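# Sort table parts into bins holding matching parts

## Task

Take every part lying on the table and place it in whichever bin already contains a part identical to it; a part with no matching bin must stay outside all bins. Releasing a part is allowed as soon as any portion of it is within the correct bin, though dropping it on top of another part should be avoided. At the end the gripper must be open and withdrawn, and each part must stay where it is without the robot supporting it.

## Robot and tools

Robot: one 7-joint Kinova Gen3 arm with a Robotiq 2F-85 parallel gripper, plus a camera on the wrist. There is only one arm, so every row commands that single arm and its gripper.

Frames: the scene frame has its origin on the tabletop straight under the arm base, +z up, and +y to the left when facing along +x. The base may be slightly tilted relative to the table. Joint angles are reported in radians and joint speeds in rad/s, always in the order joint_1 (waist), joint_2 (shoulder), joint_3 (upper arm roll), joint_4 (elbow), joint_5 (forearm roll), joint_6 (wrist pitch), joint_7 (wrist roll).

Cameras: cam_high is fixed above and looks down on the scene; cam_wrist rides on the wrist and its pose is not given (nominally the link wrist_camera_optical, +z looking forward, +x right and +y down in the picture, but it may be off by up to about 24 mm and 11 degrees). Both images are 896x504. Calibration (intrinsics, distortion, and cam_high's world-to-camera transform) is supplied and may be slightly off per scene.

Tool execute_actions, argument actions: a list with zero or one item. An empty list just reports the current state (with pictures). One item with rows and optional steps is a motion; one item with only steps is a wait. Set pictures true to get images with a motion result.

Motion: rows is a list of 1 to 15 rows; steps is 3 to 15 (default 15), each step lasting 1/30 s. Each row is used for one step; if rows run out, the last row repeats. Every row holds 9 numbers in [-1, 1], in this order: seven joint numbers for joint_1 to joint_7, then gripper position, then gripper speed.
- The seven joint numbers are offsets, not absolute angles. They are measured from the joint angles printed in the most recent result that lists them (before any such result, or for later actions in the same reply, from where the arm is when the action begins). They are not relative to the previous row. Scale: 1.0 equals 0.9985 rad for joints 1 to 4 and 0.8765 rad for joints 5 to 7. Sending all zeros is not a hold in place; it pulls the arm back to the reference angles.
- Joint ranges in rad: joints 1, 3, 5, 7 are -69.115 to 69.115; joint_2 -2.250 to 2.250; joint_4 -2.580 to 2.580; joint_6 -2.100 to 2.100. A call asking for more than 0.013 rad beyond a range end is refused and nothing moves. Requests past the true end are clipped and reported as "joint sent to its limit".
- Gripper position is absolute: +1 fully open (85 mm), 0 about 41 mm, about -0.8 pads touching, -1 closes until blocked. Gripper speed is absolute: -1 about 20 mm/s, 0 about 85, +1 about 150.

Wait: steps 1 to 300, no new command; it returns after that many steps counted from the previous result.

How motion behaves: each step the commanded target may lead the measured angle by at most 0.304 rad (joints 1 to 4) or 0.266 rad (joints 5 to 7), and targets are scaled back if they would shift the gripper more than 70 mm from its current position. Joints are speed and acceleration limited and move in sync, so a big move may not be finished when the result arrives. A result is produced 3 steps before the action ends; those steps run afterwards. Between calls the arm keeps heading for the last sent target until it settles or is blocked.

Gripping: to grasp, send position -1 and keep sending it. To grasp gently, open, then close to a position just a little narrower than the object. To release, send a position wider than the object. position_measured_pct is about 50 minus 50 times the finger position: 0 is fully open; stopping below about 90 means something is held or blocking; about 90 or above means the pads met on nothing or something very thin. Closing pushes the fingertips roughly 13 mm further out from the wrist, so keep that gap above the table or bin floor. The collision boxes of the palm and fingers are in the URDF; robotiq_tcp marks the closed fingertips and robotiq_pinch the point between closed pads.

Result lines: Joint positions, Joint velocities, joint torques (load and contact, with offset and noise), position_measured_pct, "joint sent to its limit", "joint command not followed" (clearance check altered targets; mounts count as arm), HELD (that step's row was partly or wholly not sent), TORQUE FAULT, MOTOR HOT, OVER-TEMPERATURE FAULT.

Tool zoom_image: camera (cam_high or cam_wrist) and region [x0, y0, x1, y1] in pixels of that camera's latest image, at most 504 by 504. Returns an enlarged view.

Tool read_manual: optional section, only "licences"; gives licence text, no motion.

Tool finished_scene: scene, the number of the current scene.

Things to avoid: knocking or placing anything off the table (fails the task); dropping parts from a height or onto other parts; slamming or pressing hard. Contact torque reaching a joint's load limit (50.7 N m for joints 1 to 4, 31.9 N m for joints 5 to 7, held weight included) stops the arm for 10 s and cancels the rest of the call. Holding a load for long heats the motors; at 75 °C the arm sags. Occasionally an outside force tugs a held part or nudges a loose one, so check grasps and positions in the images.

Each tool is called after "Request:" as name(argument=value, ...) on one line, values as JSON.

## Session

Request:
execute_actions(actions=[])

Scene clock: 0.00 s of 12600.00 s.
position_measured_pct=0.0
Joint positions: [ 1.326 -0.085 -0.608  2.1    0.754  2.008  2.993]
Joint velocities: [ 0.001  0.    -0.    -0.    -0.002  0.     0.002]
Joint torques (N m, as the joint torque sensors report them, + toward a larger angle): no reading
Motor temperatures (°C, as the motors report them): [28 28 28 27 38 39 37]

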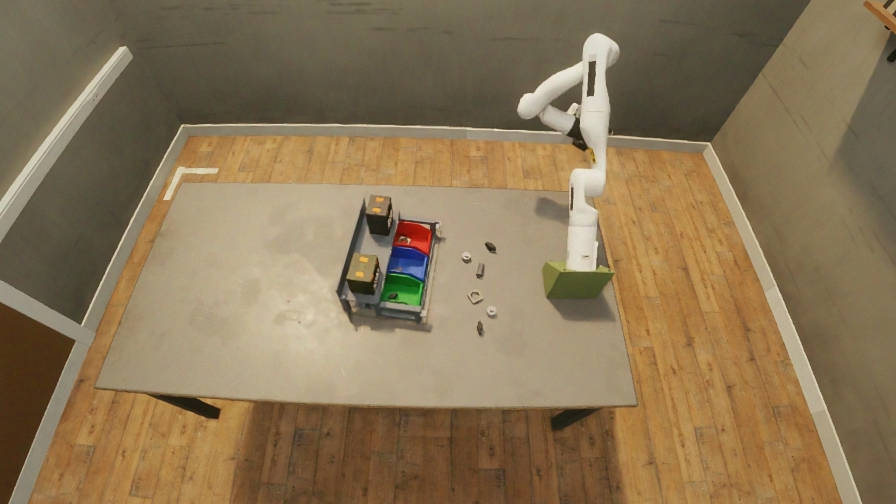

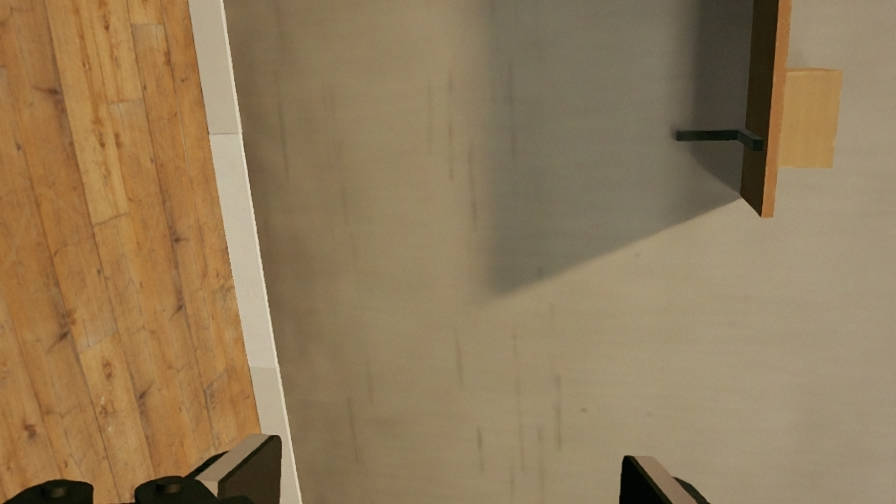

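Request:
zoom_image(camera="cam_high", region=[370, 210, 510, 345])

Request:
execute_actions(actions=[{"rows":[[-0.8,0.2,0.4,-0.8,-0.86,-0.4,-0.4,1,0]]}])

Request:
execute_actions(actions=[{"steps":35}])

Request:
execute_actions(actions=[{"rows":[[-0.8,0.484,0.5,-0.452,0,0,0,1,0]]}])

Request:
execute_actions(actions=[{"steps":35}])

Request:
execute_actions(actions=[{"rows":[[-0.706,0.6,0.437,0,0,0,0,1,0]]}])

Request:
execute_actions(actions=[{"steps":45}], pictures=true)

Region (370, 210, 510, 345) of cam_high's 896x504 image, scaled by 3.600, with more detail than that image has; it fills the top 486 rows of this view, and the rest is white.

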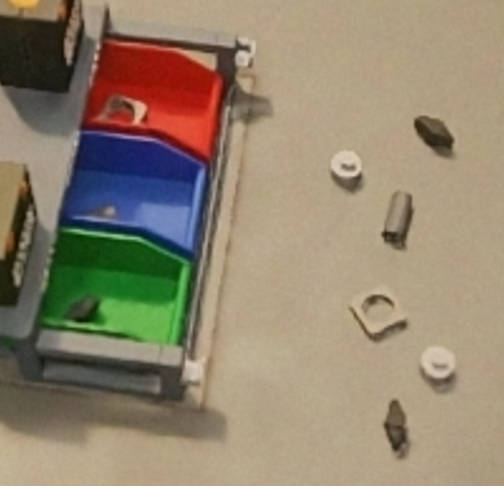

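Scene clock: 1.10 s of 12600.00 s.
position_measured_pct=0.0
Joint positions: [ 1.075  0.035 -0.384  1.859  0.545  1.812  2.797]
Joint velocities: [-0.792  0.236  0.552 -0.798 -0.7   -0.485 -0.481]
Joint torques (N m, as the joint torque sensors report them, + toward a larger angle): [ -2.43 -16.6   -4.33  -2.22  -0.59   2.53  -0.29]
Motor temperatures (°C, as the motors report them): [28 28 28 27 38 39 37]
Steps of this call (steps 1 to 21: nothing new was sent; steps 22 to 33: the first 12 steps of this action). Readings (joint positions | what the end effector reports):
22: [1.325 -0.084 -0.607 2.099 0.753 2.007 2.992] | position_measured_pct=0.0
23: [1.317 -0.079 -0.602 2.093 0.749 2.003 2.988] | position_measured_pct=0.0
25: [1.286 -0.060 -0.575 2.066 0.726 1.981 2.965] | position_measured_pct=0.0
29: [1.181 -0.004 -0.474 1.965 0.638 1.892 2.877] | position_measured_pct=0.0
33: the state above

Scene clock: 2.27 s of 12600.00 s.
position_measured_pct=0.0
Joint positions: [ 0.528  0.115 -0.208  1.301  0.     1.657  2.642]
Joint velocities: [-0.004  0.002  0.    -0.    -0.     0.    -0.001]
Joint torques (N m, as the joint torque sensors report them, + toward a larger angle): [ -7.32 -15.45  -6.37  -5.38  -1.95   1.06  -0.19]
Motor temperatures (°C, as the motors report them): [28 28 28 27 38 39 37]
Kept back: nothing.
Steps of this call (steps 1 to 3: the last 3 steps of your previous action; steps 4 to 35: the robot went on to your last target). Readings (joint positions | what the end effector reports):
1: [1.049 0.043 -0.366 1.833 0.521 1.797 2.782] | position_measured_pct=0.0
2: [1.023 0.050 -0.351 1.806 0.498 1.783 2.768] | position_measured_pct=0.0
4: [0.971 0.061 -0.324 1.754 0.452 1.760 2.745] | position_measured_pct=0.0
8: [0.869 0.078 -0.286 1.652 0.362 1.726 2.712] | position_measured_pct=0.0
35: the state above

Scene clock: 2.67 s of 12600.00 s.
position_measured_pct=0.0
Joint positions: [0.246 0.389 0.062 1.037 0.001 1.657 2.642]
Joint velocities: [-1.012  0.842  0.949 -0.766  0.006 -0.007  0.001]
Joint torques (N m, as the joint torque sensors report them, + toward a larger angle): [-13.74 -16.8   -6.98  -5.68  -2.15   1.01  -0.24]
Motor temperatures (°C, as the motors report them): [28 28 28 27 38 39 37]
Steps of this call (steps 1 to 12: the first 12 steps of this action). Readings (joint positions | what the end effector reports):
1: [0.526 0.116 -0.207 1.300 0.000 1.657 2.642] | position_measured_pct=0.0
2: [0.518 0.123 -0.202 1.294 0.000 1.658 2.642] | position_measured_pct=0.0
4: [0.487 0.153 -0.176 1.266 0.000 1.658 2.642] | position_measured_pct=0.0
8: [0.372 0.267 -0.064 1.154 0.000 1.658 2.642] | position_measured_pct=0.0
12: the state above

Scene clock: 3.83 s of 12600.00 s.
position_measured_pct=0.0
Joint positions: [-0.271  0.598  0.291  0.849  0.     1.657  2.642]
Joint velocities: [-0.    -0.001  0.001 -0.    -0.     0.     0.001]
Joint torques (N m, as the joint torque sensors report them, + toward a larger angle): [-15.8  -11.09  -5.52  -7.1   -1.45  -0.05  -0.15]
Motor temperatures (°C, as the motors report them): [28 28 28 27 38 39 37]
Kept back: nothing.
Steps of this call (steps 1 to 3: the last 3 steps of your previous action; steps 4 to 35: the robot went on to your last target). Readings (joint positions | what the end effector reports):
1: [0.212 0.416 0.093 1.013 0.001 1.657 2.642] | position_measured_pct=0.0
2: [0.177 0.439 0.120 0.991 0.001 1.657 2.642] | position_measured_pct=0.0
4: [0.109 0.478 0.164 0.956 0.001 1.657 2.642] | position_measured_pct=0.0
8: [-0.018 0.526 0.218 0.912 0.001 1.656 2.642] | position_measured_pct=0.0
35: the state above

Scene clock: 4.23 s of 12600.00 s.
position_measured_pct=0.0
Joint positions: [-0.54   0.867  0.544  0.849  0.001  1.657  2.642]
Joint velocities: [-0.845  0.86   0.644  0.003 -0.    -0.001 -0.001]
Joint torques (N m, as the joint torque sensors report them, + toward a larger angle): [-18.51 -12.03  -4.41  -8.33  -1.16   0.52  -0.18]
Motor temperatures (°C, as the motors report them): [28 28 28 27 38 39 37]
Steps of this call (steps 1 to 12: the first 12 steps of this action). Readings (joint positions | what the end effector reports):
1: [-0.272 0.599 0.292 0.849 0.000 1.657 2.642] | position_measured_pct=0.0
2: [-0.279 0.605 0.298 0.848 0.001 1.657 2.642] | position_measured_pct=0.0
4: [-0.309 0.634 0.326 0.847 0.001 1.658 2.642] | position_measured_pct=0.0
8: [-0.421 0.746 0.434 0.848 0.001 1.657 2.642] | position_measured_pct=0.0
12: the state above

Scene clock: 5.73 s of 12600.00 s.
position_measured_pct=0.0
Joint positions: [-0.976  1.197  0.727  0.849  0.     1.657  2.642]
Joint velocities: [ 0.001  0.    -0.     0.    -0.001  0.    -0.   ]
Joint torques (N m, as the joint torque sensors report them, + toward a larger angle): [-15.86 -14.13  -0.84  -9.47  -0.1    0.25  -0.29]
Motor temperatures (°C, as the motors report them): [28 28 28 27 38 39 37]
Kept back: nothing.
Steps of this call (steps 1 to 3: the last 3 steps of your previous action; steps 4 to 45: the robot went on to your last target). Readings (joint positions | what the end effector reports):
1: [-0.568 0.895 0.564 0.849 0.001 1.657 2.642] | position_measured_pct=0.0
2: [-0.595 0.923 0.581 0.849 0.001 1.657 2.642] | position_measured_pct=0.0
4: [-0.650 0.974 0.610 0.849 0.001 1.657 2.642] | position_measured_pct=0.0
8: [-0.764 1.056 0.654 0.850 0.001 1.657 2.642] | position_measured_pct=0.0
45: the state above
The arm was judged still, so your last target was given up. Only a new action makes it travel on or press farther. Fingers that are still opening or closing keep moving.

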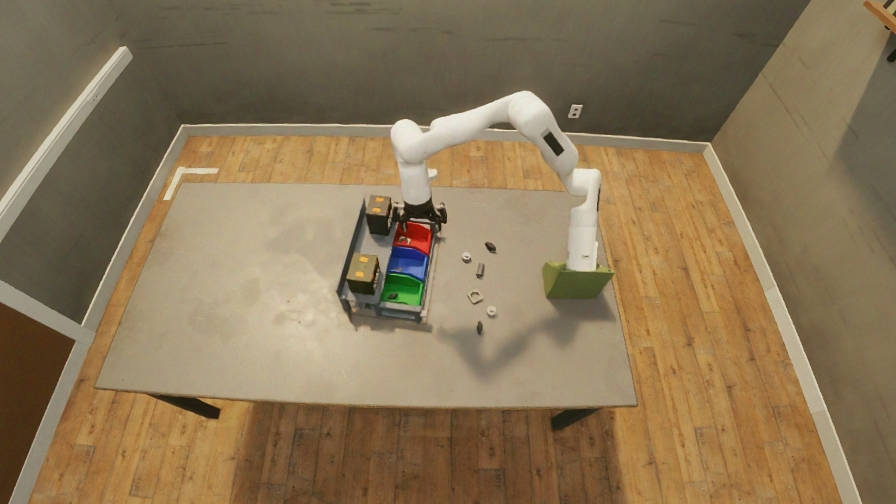

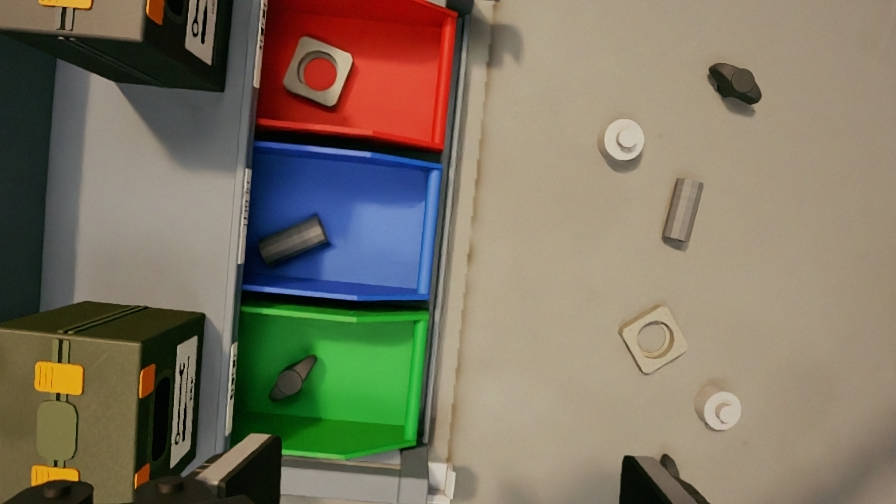

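Request:
zoom_image(camera="cam_wrist", region=[260, 20, 764, 420])

Request:
execute_actions(actions=[{"rows":[[-0.048,-0.052,0.023,0.642,0,-0.694,-0.15,0.2,0]]}])

Request:
execute_actions(actions=[{"steps":20}])

Request:
execute_actions(actions=[{"rows":[[0,0,0,0.642,0,-0.694,0,0.2,0]]}])

Request:
execute_actions(actions=[{"steps":22}], pictures=true)

Region (260, 20, 764, 420) of cam_wrist's 896x504 image, scaled by 1.000; it fills the top 400 rows of this view, and the rest is white.

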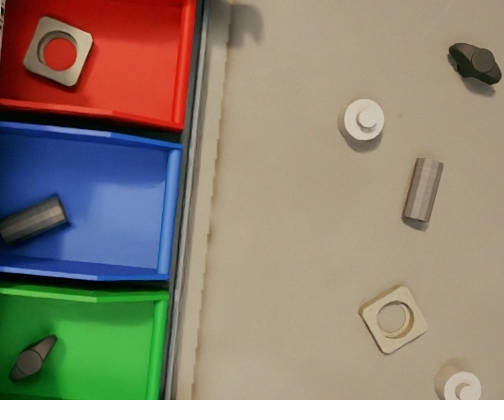

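Scene clock: 6.47 s of 12600.00 s.
position_measured_pct=28.2
Joint positions: [-1.013  1.156  0.745  1.177  0.     1.37   2.54 ]
Joint velocities: [-0.055 -0.061  0.033  1.234  0.001 -1.086 -0.187]
Joint torques (N m, as the joint torque sensors report them, + toward a larger angle): [-15.05 -13.13  -1.03  -9.27  -0.08   0.22  -0.08]
Motor temperatures (°C, as the motors report them): [28 28 28 27 38 39 37]
Steps of this call (steps 1 to 10: nothing new was sent; steps 11 to 22: the first 12 steps of this action). Readings (joint positions | what the end effector reports):
11: [-0.976 1.197 0.727 0.850 0.000 1.656 2.642] | position_measured_pct=0.0
12: [-0.977 1.195 0.728 0.856 0.000 1.652 2.640] | position_measured_pct=0.4
14: [-0.983 1.190 0.730 0.883 0.000 1.629 2.629] | position_measured_pct=4.8
18: [-1.001 1.169 0.738 1.005 0.000 1.522 2.579] | position_measured_pct=15.9
22: the state above

Scene clock: 7.13 s of 12600.00 s.
position_measured_pct=40.1
Joint positions: [-1.023  1.145  0.75   1.49   0.     1.049  2.511]
Joint velocities: [-0.001 -0.001 -0.     0.     0.001 -0.    -0.002]
Joint torques (N m, as the joint torque sensors report them, + toward a larger angle): [-14.03 -12.15  -1.19  -8.07  -0.01   0.05  -0.39]
Motor temperatures (°C, as the motors report them): [28 28 28 27 38 39 37]
Kept back: nothing.
Steps of this call (steps 1 to 3: the last 3 steps of your previous action; steps 4 to 20: the robot went on to your last target). Readings (joint positions | what the end effector reports):
1: [-1.015 1.154 0.746 1.218 0.000 1.334 2.534] | position_measured_pct=31.0
2: [-1.016 1.153 0.747 1.258 0.000 1.298 2.530] | position_measured_pct=34.1
4: [-1.018 1.150 0.748 1.337 0.000 1.219 2.523] | position_measured_pct=38.1
8: [-1.021 1.148 0.750 1.456 0.000 1.087 2.514] | position_measured_pct=39.7
20: the state above

Scene clock: 7.53 s of 12600.00 s.
position_measured_pct=40.1
Joint positions: [-1.024  1.145  0.75   1.792  0.     0.784  2.511]
Joint velocities: [ 0.002  0.004  0.     1.107 -0.001 -0.972 -0.   ]
Joint torques (N m, as the joint torque sensors report them, + toward a larger angle): [-13.24 -11.36  -1.02  -6.78   0.3   -0.05   0.06]
Motor temperatures (°C, as the motors report them): [28 28 28 27 38 39 37]
Steps of this call (steps 1 to 12: the first 12 steps of this action). Readings (joint positions | what the end effector reports):
1: [-1.023 1.145 0.750 1.491 0.000 1.048 2.511] | position_measured_pct=40.1
2: [-1.024 1.145 0.750 1.497 0.000 1.043 2.511] | position_measured_pct=40.1
4: [-1.024 1.144 0.750 1.523 0.000 1.020 2.511] | position_measured_pct=40.1
8: [-1.025 1.144 0.750 1.643 0.000 0.914 2.511] | position_measured_pct=40.1
12: the state above

Scene clock: 8.27 s of 12600.00 s.
position_measured_pct=40.1
Joint positions: [-1.023  1.145  0.75   2.131  0.     0.441  2.511]
Joint velocities: [-0.001  0.    -0.    -0.     0.001  0.     0.   ]
Joint torques (N m, as the joint torque sensors report them, + toward a larger angle): [-10.87  -9.3   -0.93  -3.67   0.06   0.23  -0.11]
Motor temperatures (°C, as the motors report them): [28 28 28 27 38 39 37]
Kept back: nothing.
Steps of this call (steps 1 to 3: the last 3 steps of your previous action; steps 4 to 22: the robot went on to your last target). Readings (joint positions | what the end effector reports):
1: [-1.024 1.145 0.750 1.829 0.000 0.751 2.511] | position_measured_pct=40.1
2: [-1.024 1.145 0.750 1.866 0.000 0.719 2.511] | position_measured_pct=40.1
4: [-1.023 1.145 0.750 1.941 0.000 0.649 2.511] | position_measured_pct=40.1
8: [-1.023 1.146 0.750 2.075 0.000 0.504 2.511] | position_measured_pct=40.1
22: the state above

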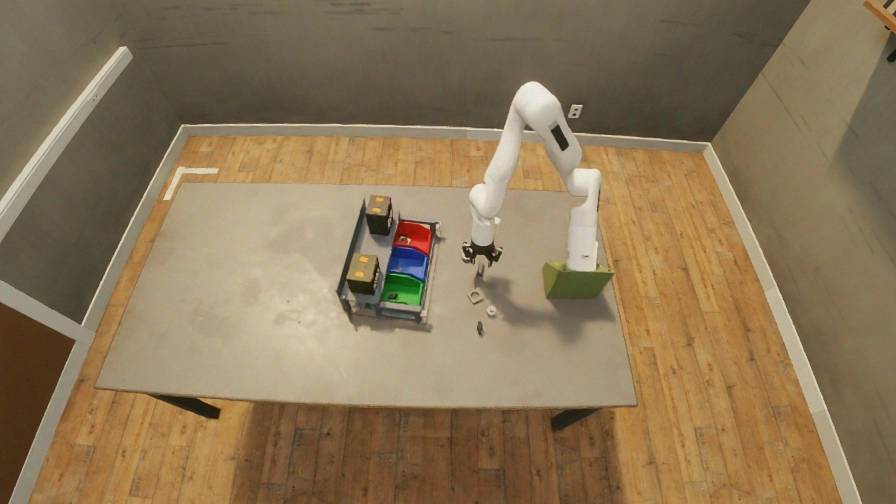

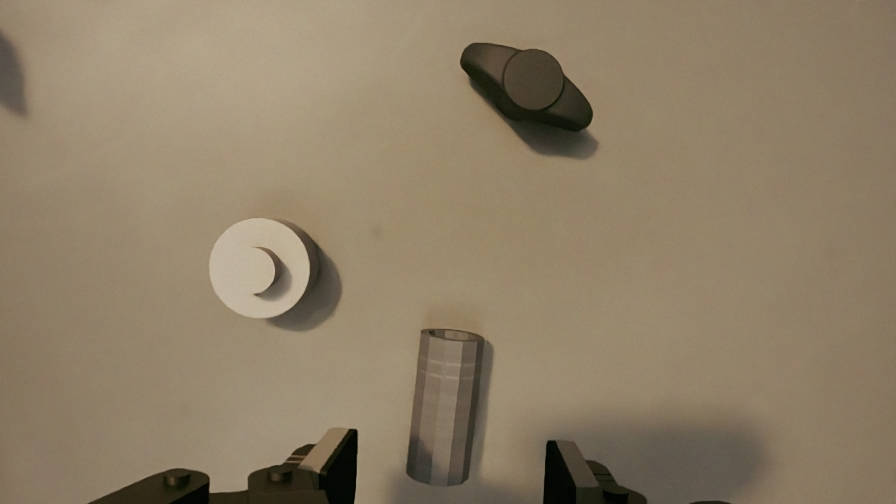

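Request:
execute_actions(actions=[{"rows":[[0.0965,0.0905,-0.0275,0.0157,0,-0.1636,-0.04,0.2,0]]}])

Request:
execute_actions(actions=[{"steps":8}])

Request:
execute_actions(actions=[{"rows":[[0,0,0,0,0,0,0,-1,0.3]]}], pictures=true)

Request:
execute_actions(actions=[{"rows":[[-0.0965,-0.0905,0.0275,-0.658,0,0.857,0.28,-1,0]]}])

Request:
execute_actions(actions=[{"steps":28}])

Request:
execute_actions(actions=[{"rows":[[0.2635,0.111,0.027,-0.358,0,0.16,0,-1,0]]}])

Request:
execute_actions(actions=[{"steps":18}], pictures=true)

Scene clock: 9.07 s of 12600.00 s.
position_measured_pct=40.1
Joint positions: [-0.93   1.233  0.723  2.147  0.     0.297  2.476]
Joint velocities: [ 0.025  0.023  0.001  0.002  0.     0.    -0.002]
Joint torques (N m, as the joint torque sensors report them, + toward a larger angle): [-11.43 -10.35  -0.38  -2.16   0.39   0.15  -0.17]
Motor temperatures (°C, as the motors report them): [28 28 28 27 38 39 37]
Steps of this call (steps 1 to 12: the robot went on to your last target; steps 13 to 24: the first 12 steps of this action). Readings (joint positions | what the end effector reports):
13: [-1.022 1.147 0.750 2.132 0.000 0.439 2.511] | position_measured_pct=40.1
14: [-1.015 1.153 0.748 2.132 0.000 0.432 2.509] | position_measured_pct=40.1
16: [-0.985 1.181 0.741 2.136 0.000 0.392 2.499] | position_measured_pct=40.1
20: [-0.933 1.230 0.724 2.147 0.000 0.303 2.477] | position_measured_pct=40.1
24: the state above

Scene clock: 9.33 s of 12600.00 s.
position_measured_pct=40.1
Joint positions: [-0.927  1.235  0.723  2.147  0.     0.297  2.476]
Joint velocities: [ 0.002  0.     0.     0.    -0.002  0.     0.002]
Joint torques (N m, as the joint torque sensors report them, + toward a larger angle): [-12.01 -10.51  -1.22  -2.46   0.05   0.23  -0.16]
Motor temperatures (°C, as the motors report them): [28 28 28 27 38 39 37]
Kept back: nothing.
Steps of this call (steps 1 to 3: the last 3 steps of your previous action; steps 4 to 8: the robot went on to your last target). Readings (joint positions | what the end effector reports):
1: [-0.929 1.234 0.723 2.147 0.000 0.297 2.476] | position_measured_pct=40.1
2: [-0.928 1.234 0.723 2.147 0.000 0.297 2.476] | position_measured_pct=40.1
4: [-0.928 1.235 0.723 2.147 0.000 0.297 2.476] | position_measured_pct=40.1
8: the state above

Scene clock: 9.73 s of 12600.00 s.
position_measured_pct=71.8
Joint positions: [-0.928  1.234  0.723  2.147  0.     0.298  2.476]
Joint velocities: [-0.008 -0.01   0.003  0.003 -0.     0.004 -0.   ]
Joint torques (N m, as the joint torque sensors report them, + toward a larger angle): [-10.04  -8.94  -0.72  -2.64   0.21   0.01  -0.27]
Motor temperatures (°C, as the motors report them): [28 28 28 27 38 39 37]
Steps of this call (steps 1 to 12: the first 12 steps of this action). Readings (joint positions | what the end effector reports):
1: [-0.927 1.235 0.723 2.147 0.000 0.297 2.476] | position_measured_pct=40.1
2: [-0.927 1.235 0.723 2.147 0.000 0.297 2.476] | position_measured_pct=40.9
4: [-0.927 1.235 0.723 2.147 0.000 0.297 2.476] | position_measured_pct=45.6
8: [-0.927 1.235 0.723 2.147 0.000 0.297 2.476] | position_measured_pct=59.5
12: the state above

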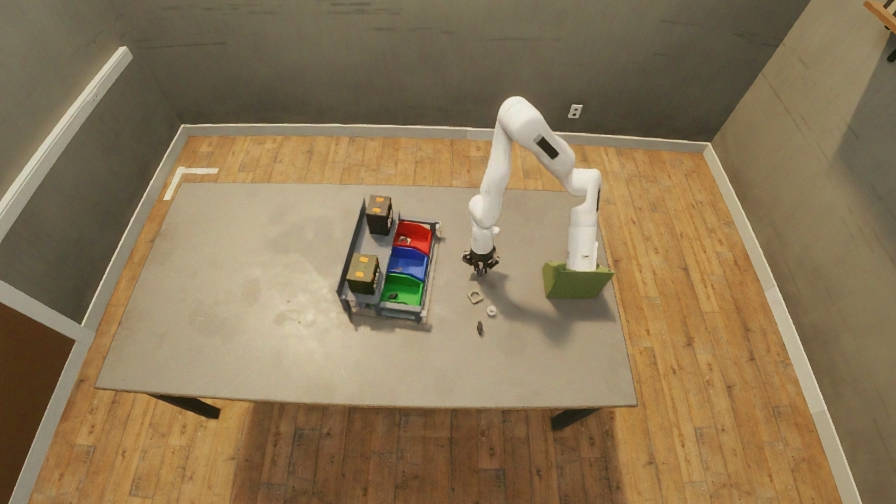

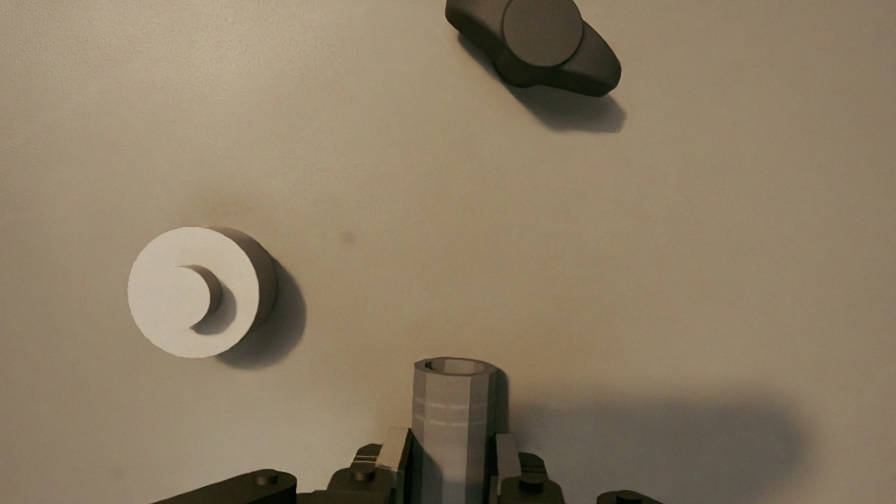

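Scene clock: 10.23 s of 12600.00 s.
position_measured_pct=73.0
Joint positions: [-0.99   1.177  0.741  1.882  0.     0.531  2.634]
Joint velocities: [-0.126 -0.118  0.038 -0.954  0.     0.834  0.336]
Joint torques (N m, as the joint torque sensors report them, + toward a larger angle): [-13.17 -11.22  -0.78  -5.24   0.03   0.16  -0.09]
Motor temperatures (°C, as the motors report them): [28 28 28 27 38 39 37]
Steps of this call (steps 1 to 3: the last 3 steps of your previous action; steps 4 to 15: the first 12 steps of this action, its rows measured from where the robot was after step 3). Readings (joint positions | what the end effector reports):
3: [-0.928 1.234 0.723 2.147 0.000 0.298 2.476] | position_measured_pct=73.0
4: [-0.929 1.234 0.723 2.147 0.000 0.299 2.476] | position_measured_pct=73.0
5: [-0.930 1.232 0.724 2.142 0.000 0.303 2.480] | position_measured_pct=73.0
7: [-0.939 1.224 0.726 2.115 0.000 0.327 2.502] | position_measured_pct=73.0
11: [-0.969 1.196 0.735 2.006 0.000 0.422 2.578] | position_measured_pct=73.0
15: the state above

Scene clock: 11.17 s of 12600.00 s.
position_measured_pct=73.0
Joint positions: [-1.025  1.144  0.751  1.49   0.     1.049  2.721]
Joint velocities: [ 0.001 -0.001 -0.     0.     0.001 -0.    -0.002]
Joint torques (N m, as the joint torque sensors report them, + toward a larger angle): [-14.65 -12.79  -0.7   -8.65   0.16   0.21  -0.07]
Motor temperatures (°C, as the motors report them): [28 28 28 27 38 39 37]
Kept back: nothing.
Steps of this call (steps 1 to 3: the last 3 steps of your previous action; steps 4 to 28: the robot went on to your last target). Readings (joint positions | what the end effector reports):
1: [-0.994 1.173 0.742 1.850 0.000 0.559 2.645] | position_measured_pct=73.0
2: [-0.997 1.170 0.743 1.817 0.000 0.587 2.655] | position_measured_pct=73.0
4: [-1.003 1.164 0.745 1.751 0.000 0.645 2.671] | position_measured_pct=73.0
8: [-1.014 1.154 0.748 1.617 0.000 0.790 2.697] | position_measured_pct=73.0
28: the state above

Scene clock: 11.57 s of 12600.00 s.
position_measured_pct=73.0
Joint positions: [-0.808  1.235  0.773  1.201  0.001  1.164  2.721]
Joint velocities: [ 0.507  0.203  0.07  -0.792  0.005  0.291 -0.001]
Joint torques (N m, as the joint torque sensors report them, + toward a larger angle): [-20.2  -13.99  -2.12  -8.24   0.07   1.    -0.34]
Motor temperatures (°C, as the motors report them): [28 28 28 27 38 39 37]
Steps of this call (steps 1 to 12: the first 12 steps of this action). Readings (joint positions | what the end effector reports):
1: [-1.023 1.144 0.751 1.489 0.000 1.050 2.721] | position_measured_pct=73.0
2: [-1.018 1.147 0.750 1.484 -0.000 1.052 2.721] | position_measured_pct=73.0
4: [-0.992 1.158 0.752 1.456 -0.001 1.065 2.721] | position_measured_pct=73.0
8: [-0.897 1.199 0.762 1.337 0.000 1.115 2.721] | position_measured_pct=73.0
12: the state above

Scene clock: 12.17 s of 12600.00 s.
position_measured_pct=73.0
Joint positions: [-0.762  1.255  0.778  1.133  0.     1.189  2.721]
Joint velocities: [ 0.001 -0.001 -0.     0.001 -0.    -0.     0.001]
Joint torques (N m, as the joint torque sensors report them, + toward a larger angle): [-18.18 -14.79  -0.97  -8.51   0.03   0.2   -0.27]
Motor temperatures (°C, as the motors report them): [28 28 28 27 38 39 37]
Kept back: nothing.
Steps of this call (steps 1 to 3: the last 3 steps of your previous action; steps 4 to 18: the robot went on to your last target). Readings (joint positions | what the end effector reports):
1: [-0.793 1.241 0.776 1.177 0.001 1.173 2.721] | position_measured_pct=73.0
2: [-0.781 1.246 0.777 1.158 0.001 1.180 2.721] | position_measured_pct=73.0
4: [-0.768 1.251 0.779 1.138 0.001 1.187 2.721] | position_measured_pct=73.0
8: [-0.764 1.253 0.778 1.133 0.000 1.189 2.721] | position_measured_pct=73.0
18: the state above

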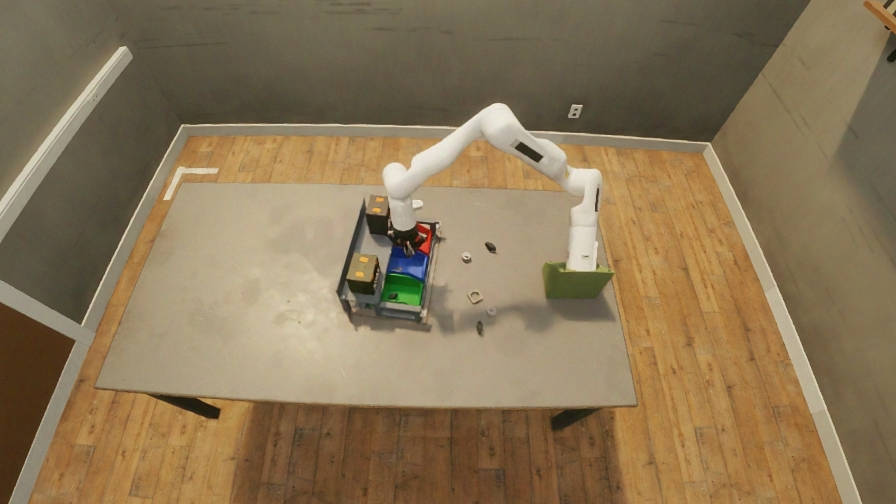

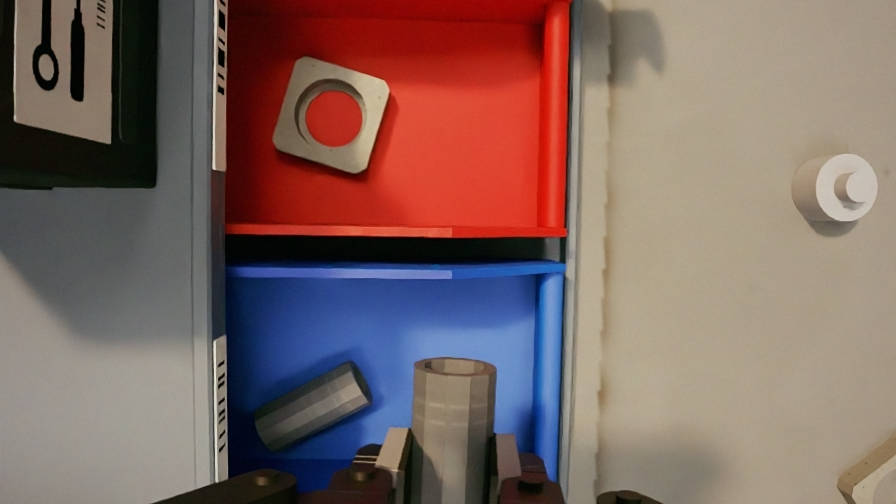

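Request:
execute_actions(actions=[{"rows":[[0.078,0.077,-0.021,0.092,0,-0.227,0,-1,0]]}])

Request:
execute_actions(actions=[{"steps":8}])

Request:
execute_actions(actions=[{"rows":[[0,0,0,0,0,0,0,-0.2,0]],"steps":10}])

Request:
execute_actions(actions=[{"rows":[[-0.078,-0.077,0.021,-0.092,0,0.227,0,-0.2,0]]}])

Request:
execute_actions(actions=[{"steps":8}])

Request:
execute_actions(actions=[{"rows":[[-0.285,0.038,-0.1735,0.25,0,-0.115,0.295,0.6,0]]}])

Request:
execute_actions(actions=[{"steps":15}])

Request:
execute_actions(actions=[{"rows":[[0,0,0,0.516,0,-0.589,0,0.6,0]]}])

Request:
execute_actions(actions=[{"steps":20}], pictures=true)

Scene clock: 13.03 s of 12600.00 s.
position_measured_pct=73.0
Joint positions: [-0.685  1.331  0.757  1.225  0.     0.99   2.721]
Joint velocities: [ 0.009  0.008  0.    -0.006  0.003 -0.006  0.001]
Joint torques (N m, as the joint torque sensors report them, + toward a larger angle): [-18.32 -15.69  -0.57  -7.54   0.18   0.34  -0.35]
Motor temperatures (°C, as the motors report them): [28 28 28 27 38 39 37]
Steps of this call (steps 1 to 14: the robot went on to your last target; steps 15 to 26: the first 12 steps of this action). Readings (joint positions | what the end effector reports):
15: [-0.760 1.256 0.777 1.134 0.000 1.188 2.721] | position_measured_pct=73.0
16: [-0.756 1.260 0.776 1.137 0.000 1.178 2.721] | position_measured_pct=73.0
18: [-0.735 1.280 0.771 1.160 0.000 1.127 2.721] | position_measured_pct=73.0
22: [-0.689 1.326 0.758 1.220 0.000 1.004 2.721] | position_measured_pct=73.0
26: the state above

Scene clock: 13.30 s of 12600.00 s.
position_measured_pct=73.0
Joint positions: [-0.684  1.331  0.757  1.225  0.     0.99   2.721]
Joint velocities: [-0.     0.    -0.     0.    -0.003 -0.    -0.001]
Joint torques (N m, as the joint torque sensors report them, + toward a larger angle): [-17.94 -15.26  -0.78  -7.73   0.03   0.38  -0.17]
Motor temperatures (°C, as the motors report them): [28 28 28 27 38 39 37]
Kept back: nothing.
Steps of this call (steps 1 to 3: the last 3 steps of your previous action; steps 4 to 8: the robot went on to your last target). Readings (joint positions | what the end effector reports):
1: [-0.684 1.331 0.757 1.225 0.000 0.990 2.721] | position_measured_pct=73.0
2: [-0.684 1.331 0.757 1.225 0.000 0.990 2.721] | position_measured_pct=73.0
4: [-0.684 1.331 0.757 1.225 0.000 0.990 2.721] | position_measured_pct=73.0
8: the state above

Scene clock: 13.53 s of 12600.00 s.
position_measured_pct=61.5
Joint positions: [-0.684  1.331  0.757  1.225  0.     0.99   2.721]
Joint velocities: [ 0.001 -0.     0.     0.001 -0.003 -0.    -0.001]
Joint torques (N m, as the joint torque sensors report them, + toward a larger angle): [-18.26 -15.6   -0.68  -7.83   0.07   0.19  -0.23]
Motor temperatures (°C, as the motors report them): [28 28 28 27 38 39 37]
Steps of this call (steps 1 to 7: the first 7 steps of this action). Readings (joint positions | what the end effector reports):
1: [-0.684 1.331 0.757 1.225 0.000 0.990 2.721] | position_measured_pct=73.0
2: [-0.684 1.331 0.757 1.225 0.000 0.990 2.721] | position_measured_pct=73.0
4: [-0.684 1.331 0.757 1.225 0.000 0.990 2.721] | position_measured_pct=68.3
7: the state above

Scene clock: 14.03 s of 12600.00 s.
position_measured_pct=59.9
Joint positions: [-0.761  1.256  0.778  1.133  0.     1.189  2.721]
Joint velocities: [-0.007 -0.009 -0.001  0.006 -0.001  0.005 -0.002]
Joint torques (N m, as the joint torque sensors report them, + toward a larger angle): [-18.1  -14.68  -0.63  -8.65  -0.05   0.71  -0.16]
Motor temperatures (°C, as the motors report them): [28 28 28 27 38 39 37]
Steps of this call (steps 1 to 3: the last 3 steps of your previous action; steps 4 to 15: the first 12 steps of this action, its rows measured from where the robot was after step 3). Readings (joint positions | what the end effector reports):
3: [-0.684 1.331 0.757 1.225 0.000 0.990 2.721] | position_measured_pct=60.3
4: [-0.685 1.330 0.757 1.224 0.000 0.992 2.721] | position_measured_pct=59.9
5: [-0.689 1.326 0.758 1.220 0.000 1.002 2.721] | position_measured_pct=59.9
7: [-0.710 1.306 0.763 1.198 0.000 1.053 2.721] | position_measured_pct=59.9
11: [-0.756 1.260 0.776 1.138 0.000 1.176 2.721] | position_measured_pct=59.9
15: the state above

Scene clock: 14.30 s of 12600.00 s.
position_measured_pct=59.9
Joint positions: [-0.762  1.255  0.778  1.133  0.     1.189  2.721]
Joint velocities: [-0.001 -0.002 -0.     0.001  0.002  0.    -0.001]
Joint torques (N m, as the joint torque sensors report them, + toward a larger angle): [-18.1  -14.93  -1.05  -8.46   0.16   0.1   -0.02]
Motor temperatures (°C, as the motors report them): [28 28 28 27 38 39 37]
Kept back: nothing.
Steps of this call (steps 1 to 3: the last 3 steps of your previous action; steps 4 to 8: the robot went on to your last target). Readings (joint positions | what the end effector reports):
1: [-0.761 1.255 0.778 1.133 0.000 1.189 2.721] | position_measured_pct=59.9
2: [-0.761 1.255 0.778 1.133 0.000 1.189 2.721] | position_measured_pct=59.9
4: [-0.761 1.255 0.778 1.133 0.000 1.189 2.721] | position_measured_pct=59.9
8: the state above

Scene clock: 14.70 s of 12600.00 s.
position_measured_pct=32.1
Joint positions: [-0.976  1.282  0.649  1.319  0.001  1.113  2.914]
Joint velocities: [-0.665  0.096 -0.432  0.595 -0.006 -0.232  0.621]
Joint torques (N m, as the joint torque sensors report them, + toward a larger angle): [-14.96 -14.93  -1.07  -8.04  -0.1    0.31  -0.05]
Motor temperatures (°C, as the motors report them): [28 28 28 27 38 39 37]
Steps of this call (steps 1 to 12: the first 12 steps of this action). Readings (joint positions | what the end effector reports):
1: [-0.763 1.255 0.777 1.134 0.001 1.188 2.722] | position_measured_pct=59.9
2: [-0.769 1.255 0.776 1.139 0.001 1.185 2.726] | position_measured_pct=59.5
4: [-0.798 1.258 0.762 1.163 0.002 1.174 2.750] | position_measured_pct=55.2
8: [-0.887 1.270 0.706 1.240 0.001 1.144 2.831] | position_measured_pct=44.0
12: the state above

Scene clock: 15.20 s of 12600.00 s.
position_measured_pct=19.8
Joint positions: [-1.046  1.293  0.604  1.382  0.     1.088  2.98 ]
Joint velocities: [-0.002 -0.     0.     0.    -0.001  0.    -0.   ]
Joint torques (N m, as the joint torque sensors report them, + toward a larger angle): [-14.11 -15.06  -0.73  -8.36  -0.04   0.06  -0.28]
Motor temperatures (°C, as the motors report them): [28 28 28 27 38 39 37]
Kept back: nothing.
Steps of this call (steps 1 to 3: the last 3 steps of your previous action; steps 4 to 15: the robot went on to your last target). Readings (joint positions | what the end effector reports):
1: [-0.998 1.286 0.635 1.338 0.000 1.105 2.934] | position_measured_pct=29.0
2: [-1.016 1.288 0.622 1.355 -0.000 1.099 2.952] | position_measured_pct=26.2
4: [-1.037 1.292 0.604 1.376 -0.001 1.091 2.975] | position_measured_pct=21.8
8: [-1.043 1.293 0.604 1.382 0.000 1.088 2.980] | position_measured_pct=20.2
15: the state above

Scene clock: 15.60 s of 12600.00 s.
position_measured_pct=19.8
Joint positions: [-1.046  1.292  0.604  1.685  0.     0.821  2.98 ]
Joint velocities: [ 0.002  0.002  0.     1.15   0.002 -1.098 -0.001]
Joint torques (N m, as the joint torque sensors report them, + toward a larger angle): [-12.64 -14.17  -0.93  -6.47  -0.16   0.25  -0.33]
Motor temperatures (°C, as the motors report them): [28 28 28 27 38 39 37]
Steps of this call (steps 1 to 12: the first 12 steps of this action). Readings (joint positions | what the end effector reports):
1: [-1.046 1.292 0.604 1.383 0.000 1.088 2.980] | position_measured_pct=19.8
2: [-1.046 1.292 0.604 1.389 0.000 1.083 2.980] | position_measured_pct=19.8
4: [-1.047 1.291 0.604 1.415 0.000 1.059 2.980] | position_measured_pct=19.8
8: [-1.047 1.291 0.604 1.536 0.000 0.954 2.980] | position_measured_pct=19.8
12: the state above

Scene clock: 16.27 s of 12600.00 s.
position_measured_pct=19.8
Joint positions: [-1.046  1.293  0.604  1.898  0.     0.572  2.98 ]
Joint velocities: [-0.     0.     0.     0.     0.001  0.    -0.   ]
Joint torques (N m, as the joint torque sensors report them, + toward a larger angle): [-11.76 -12.58  -0.42  -5.12  -0.03   0.05  -0.24]
Motor temperatures (°C, as the motors report them): [28 28 28 27 38 39 37]
Kept back: nothing.
Steps of this call (steps 1 to 3: the last 3 steps of your previous action; steps 4 to 20: the robot went on to your last target). Readings (joint positions | what the end effector reports):
1: [-1.046 1.292 0.604 1.723 0.000 0.782 2.980] | position_measured_pct=19.8
2: [-1.046 1.293 0.604 1.759 0.000 0.742 2.980] | position_measured_pct=19.8
4: [-1.046 1.293 0.604 1.823 0.000 0.664 2.980] | position_measured_pct=19.8
8: [-1.045 1.294 0.604 1.892 0.000 0.579 2.980] | position_measured_pct=19.8
20: the state above

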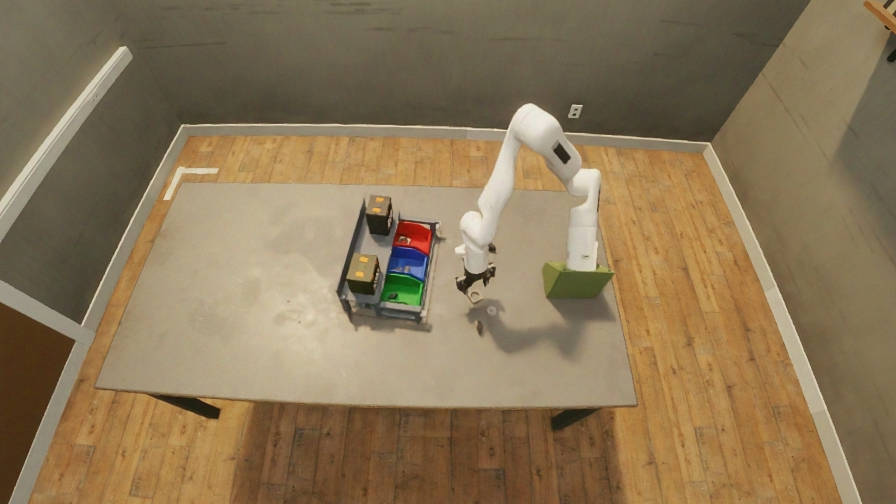

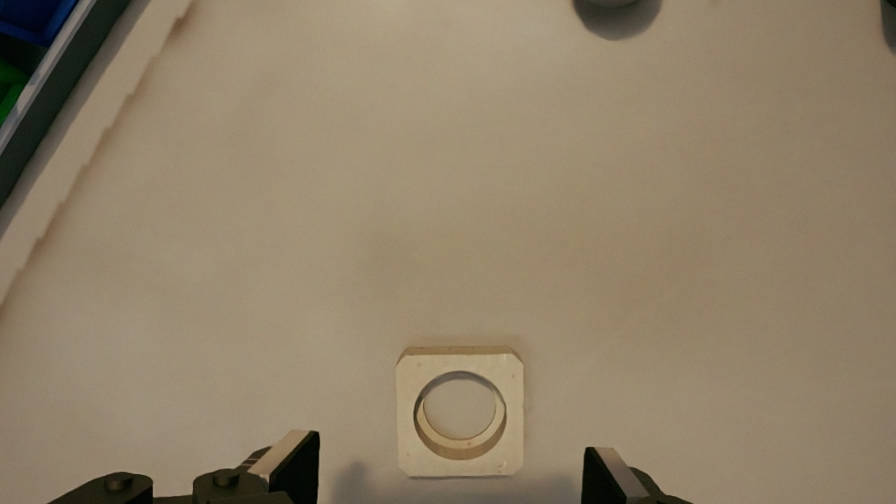

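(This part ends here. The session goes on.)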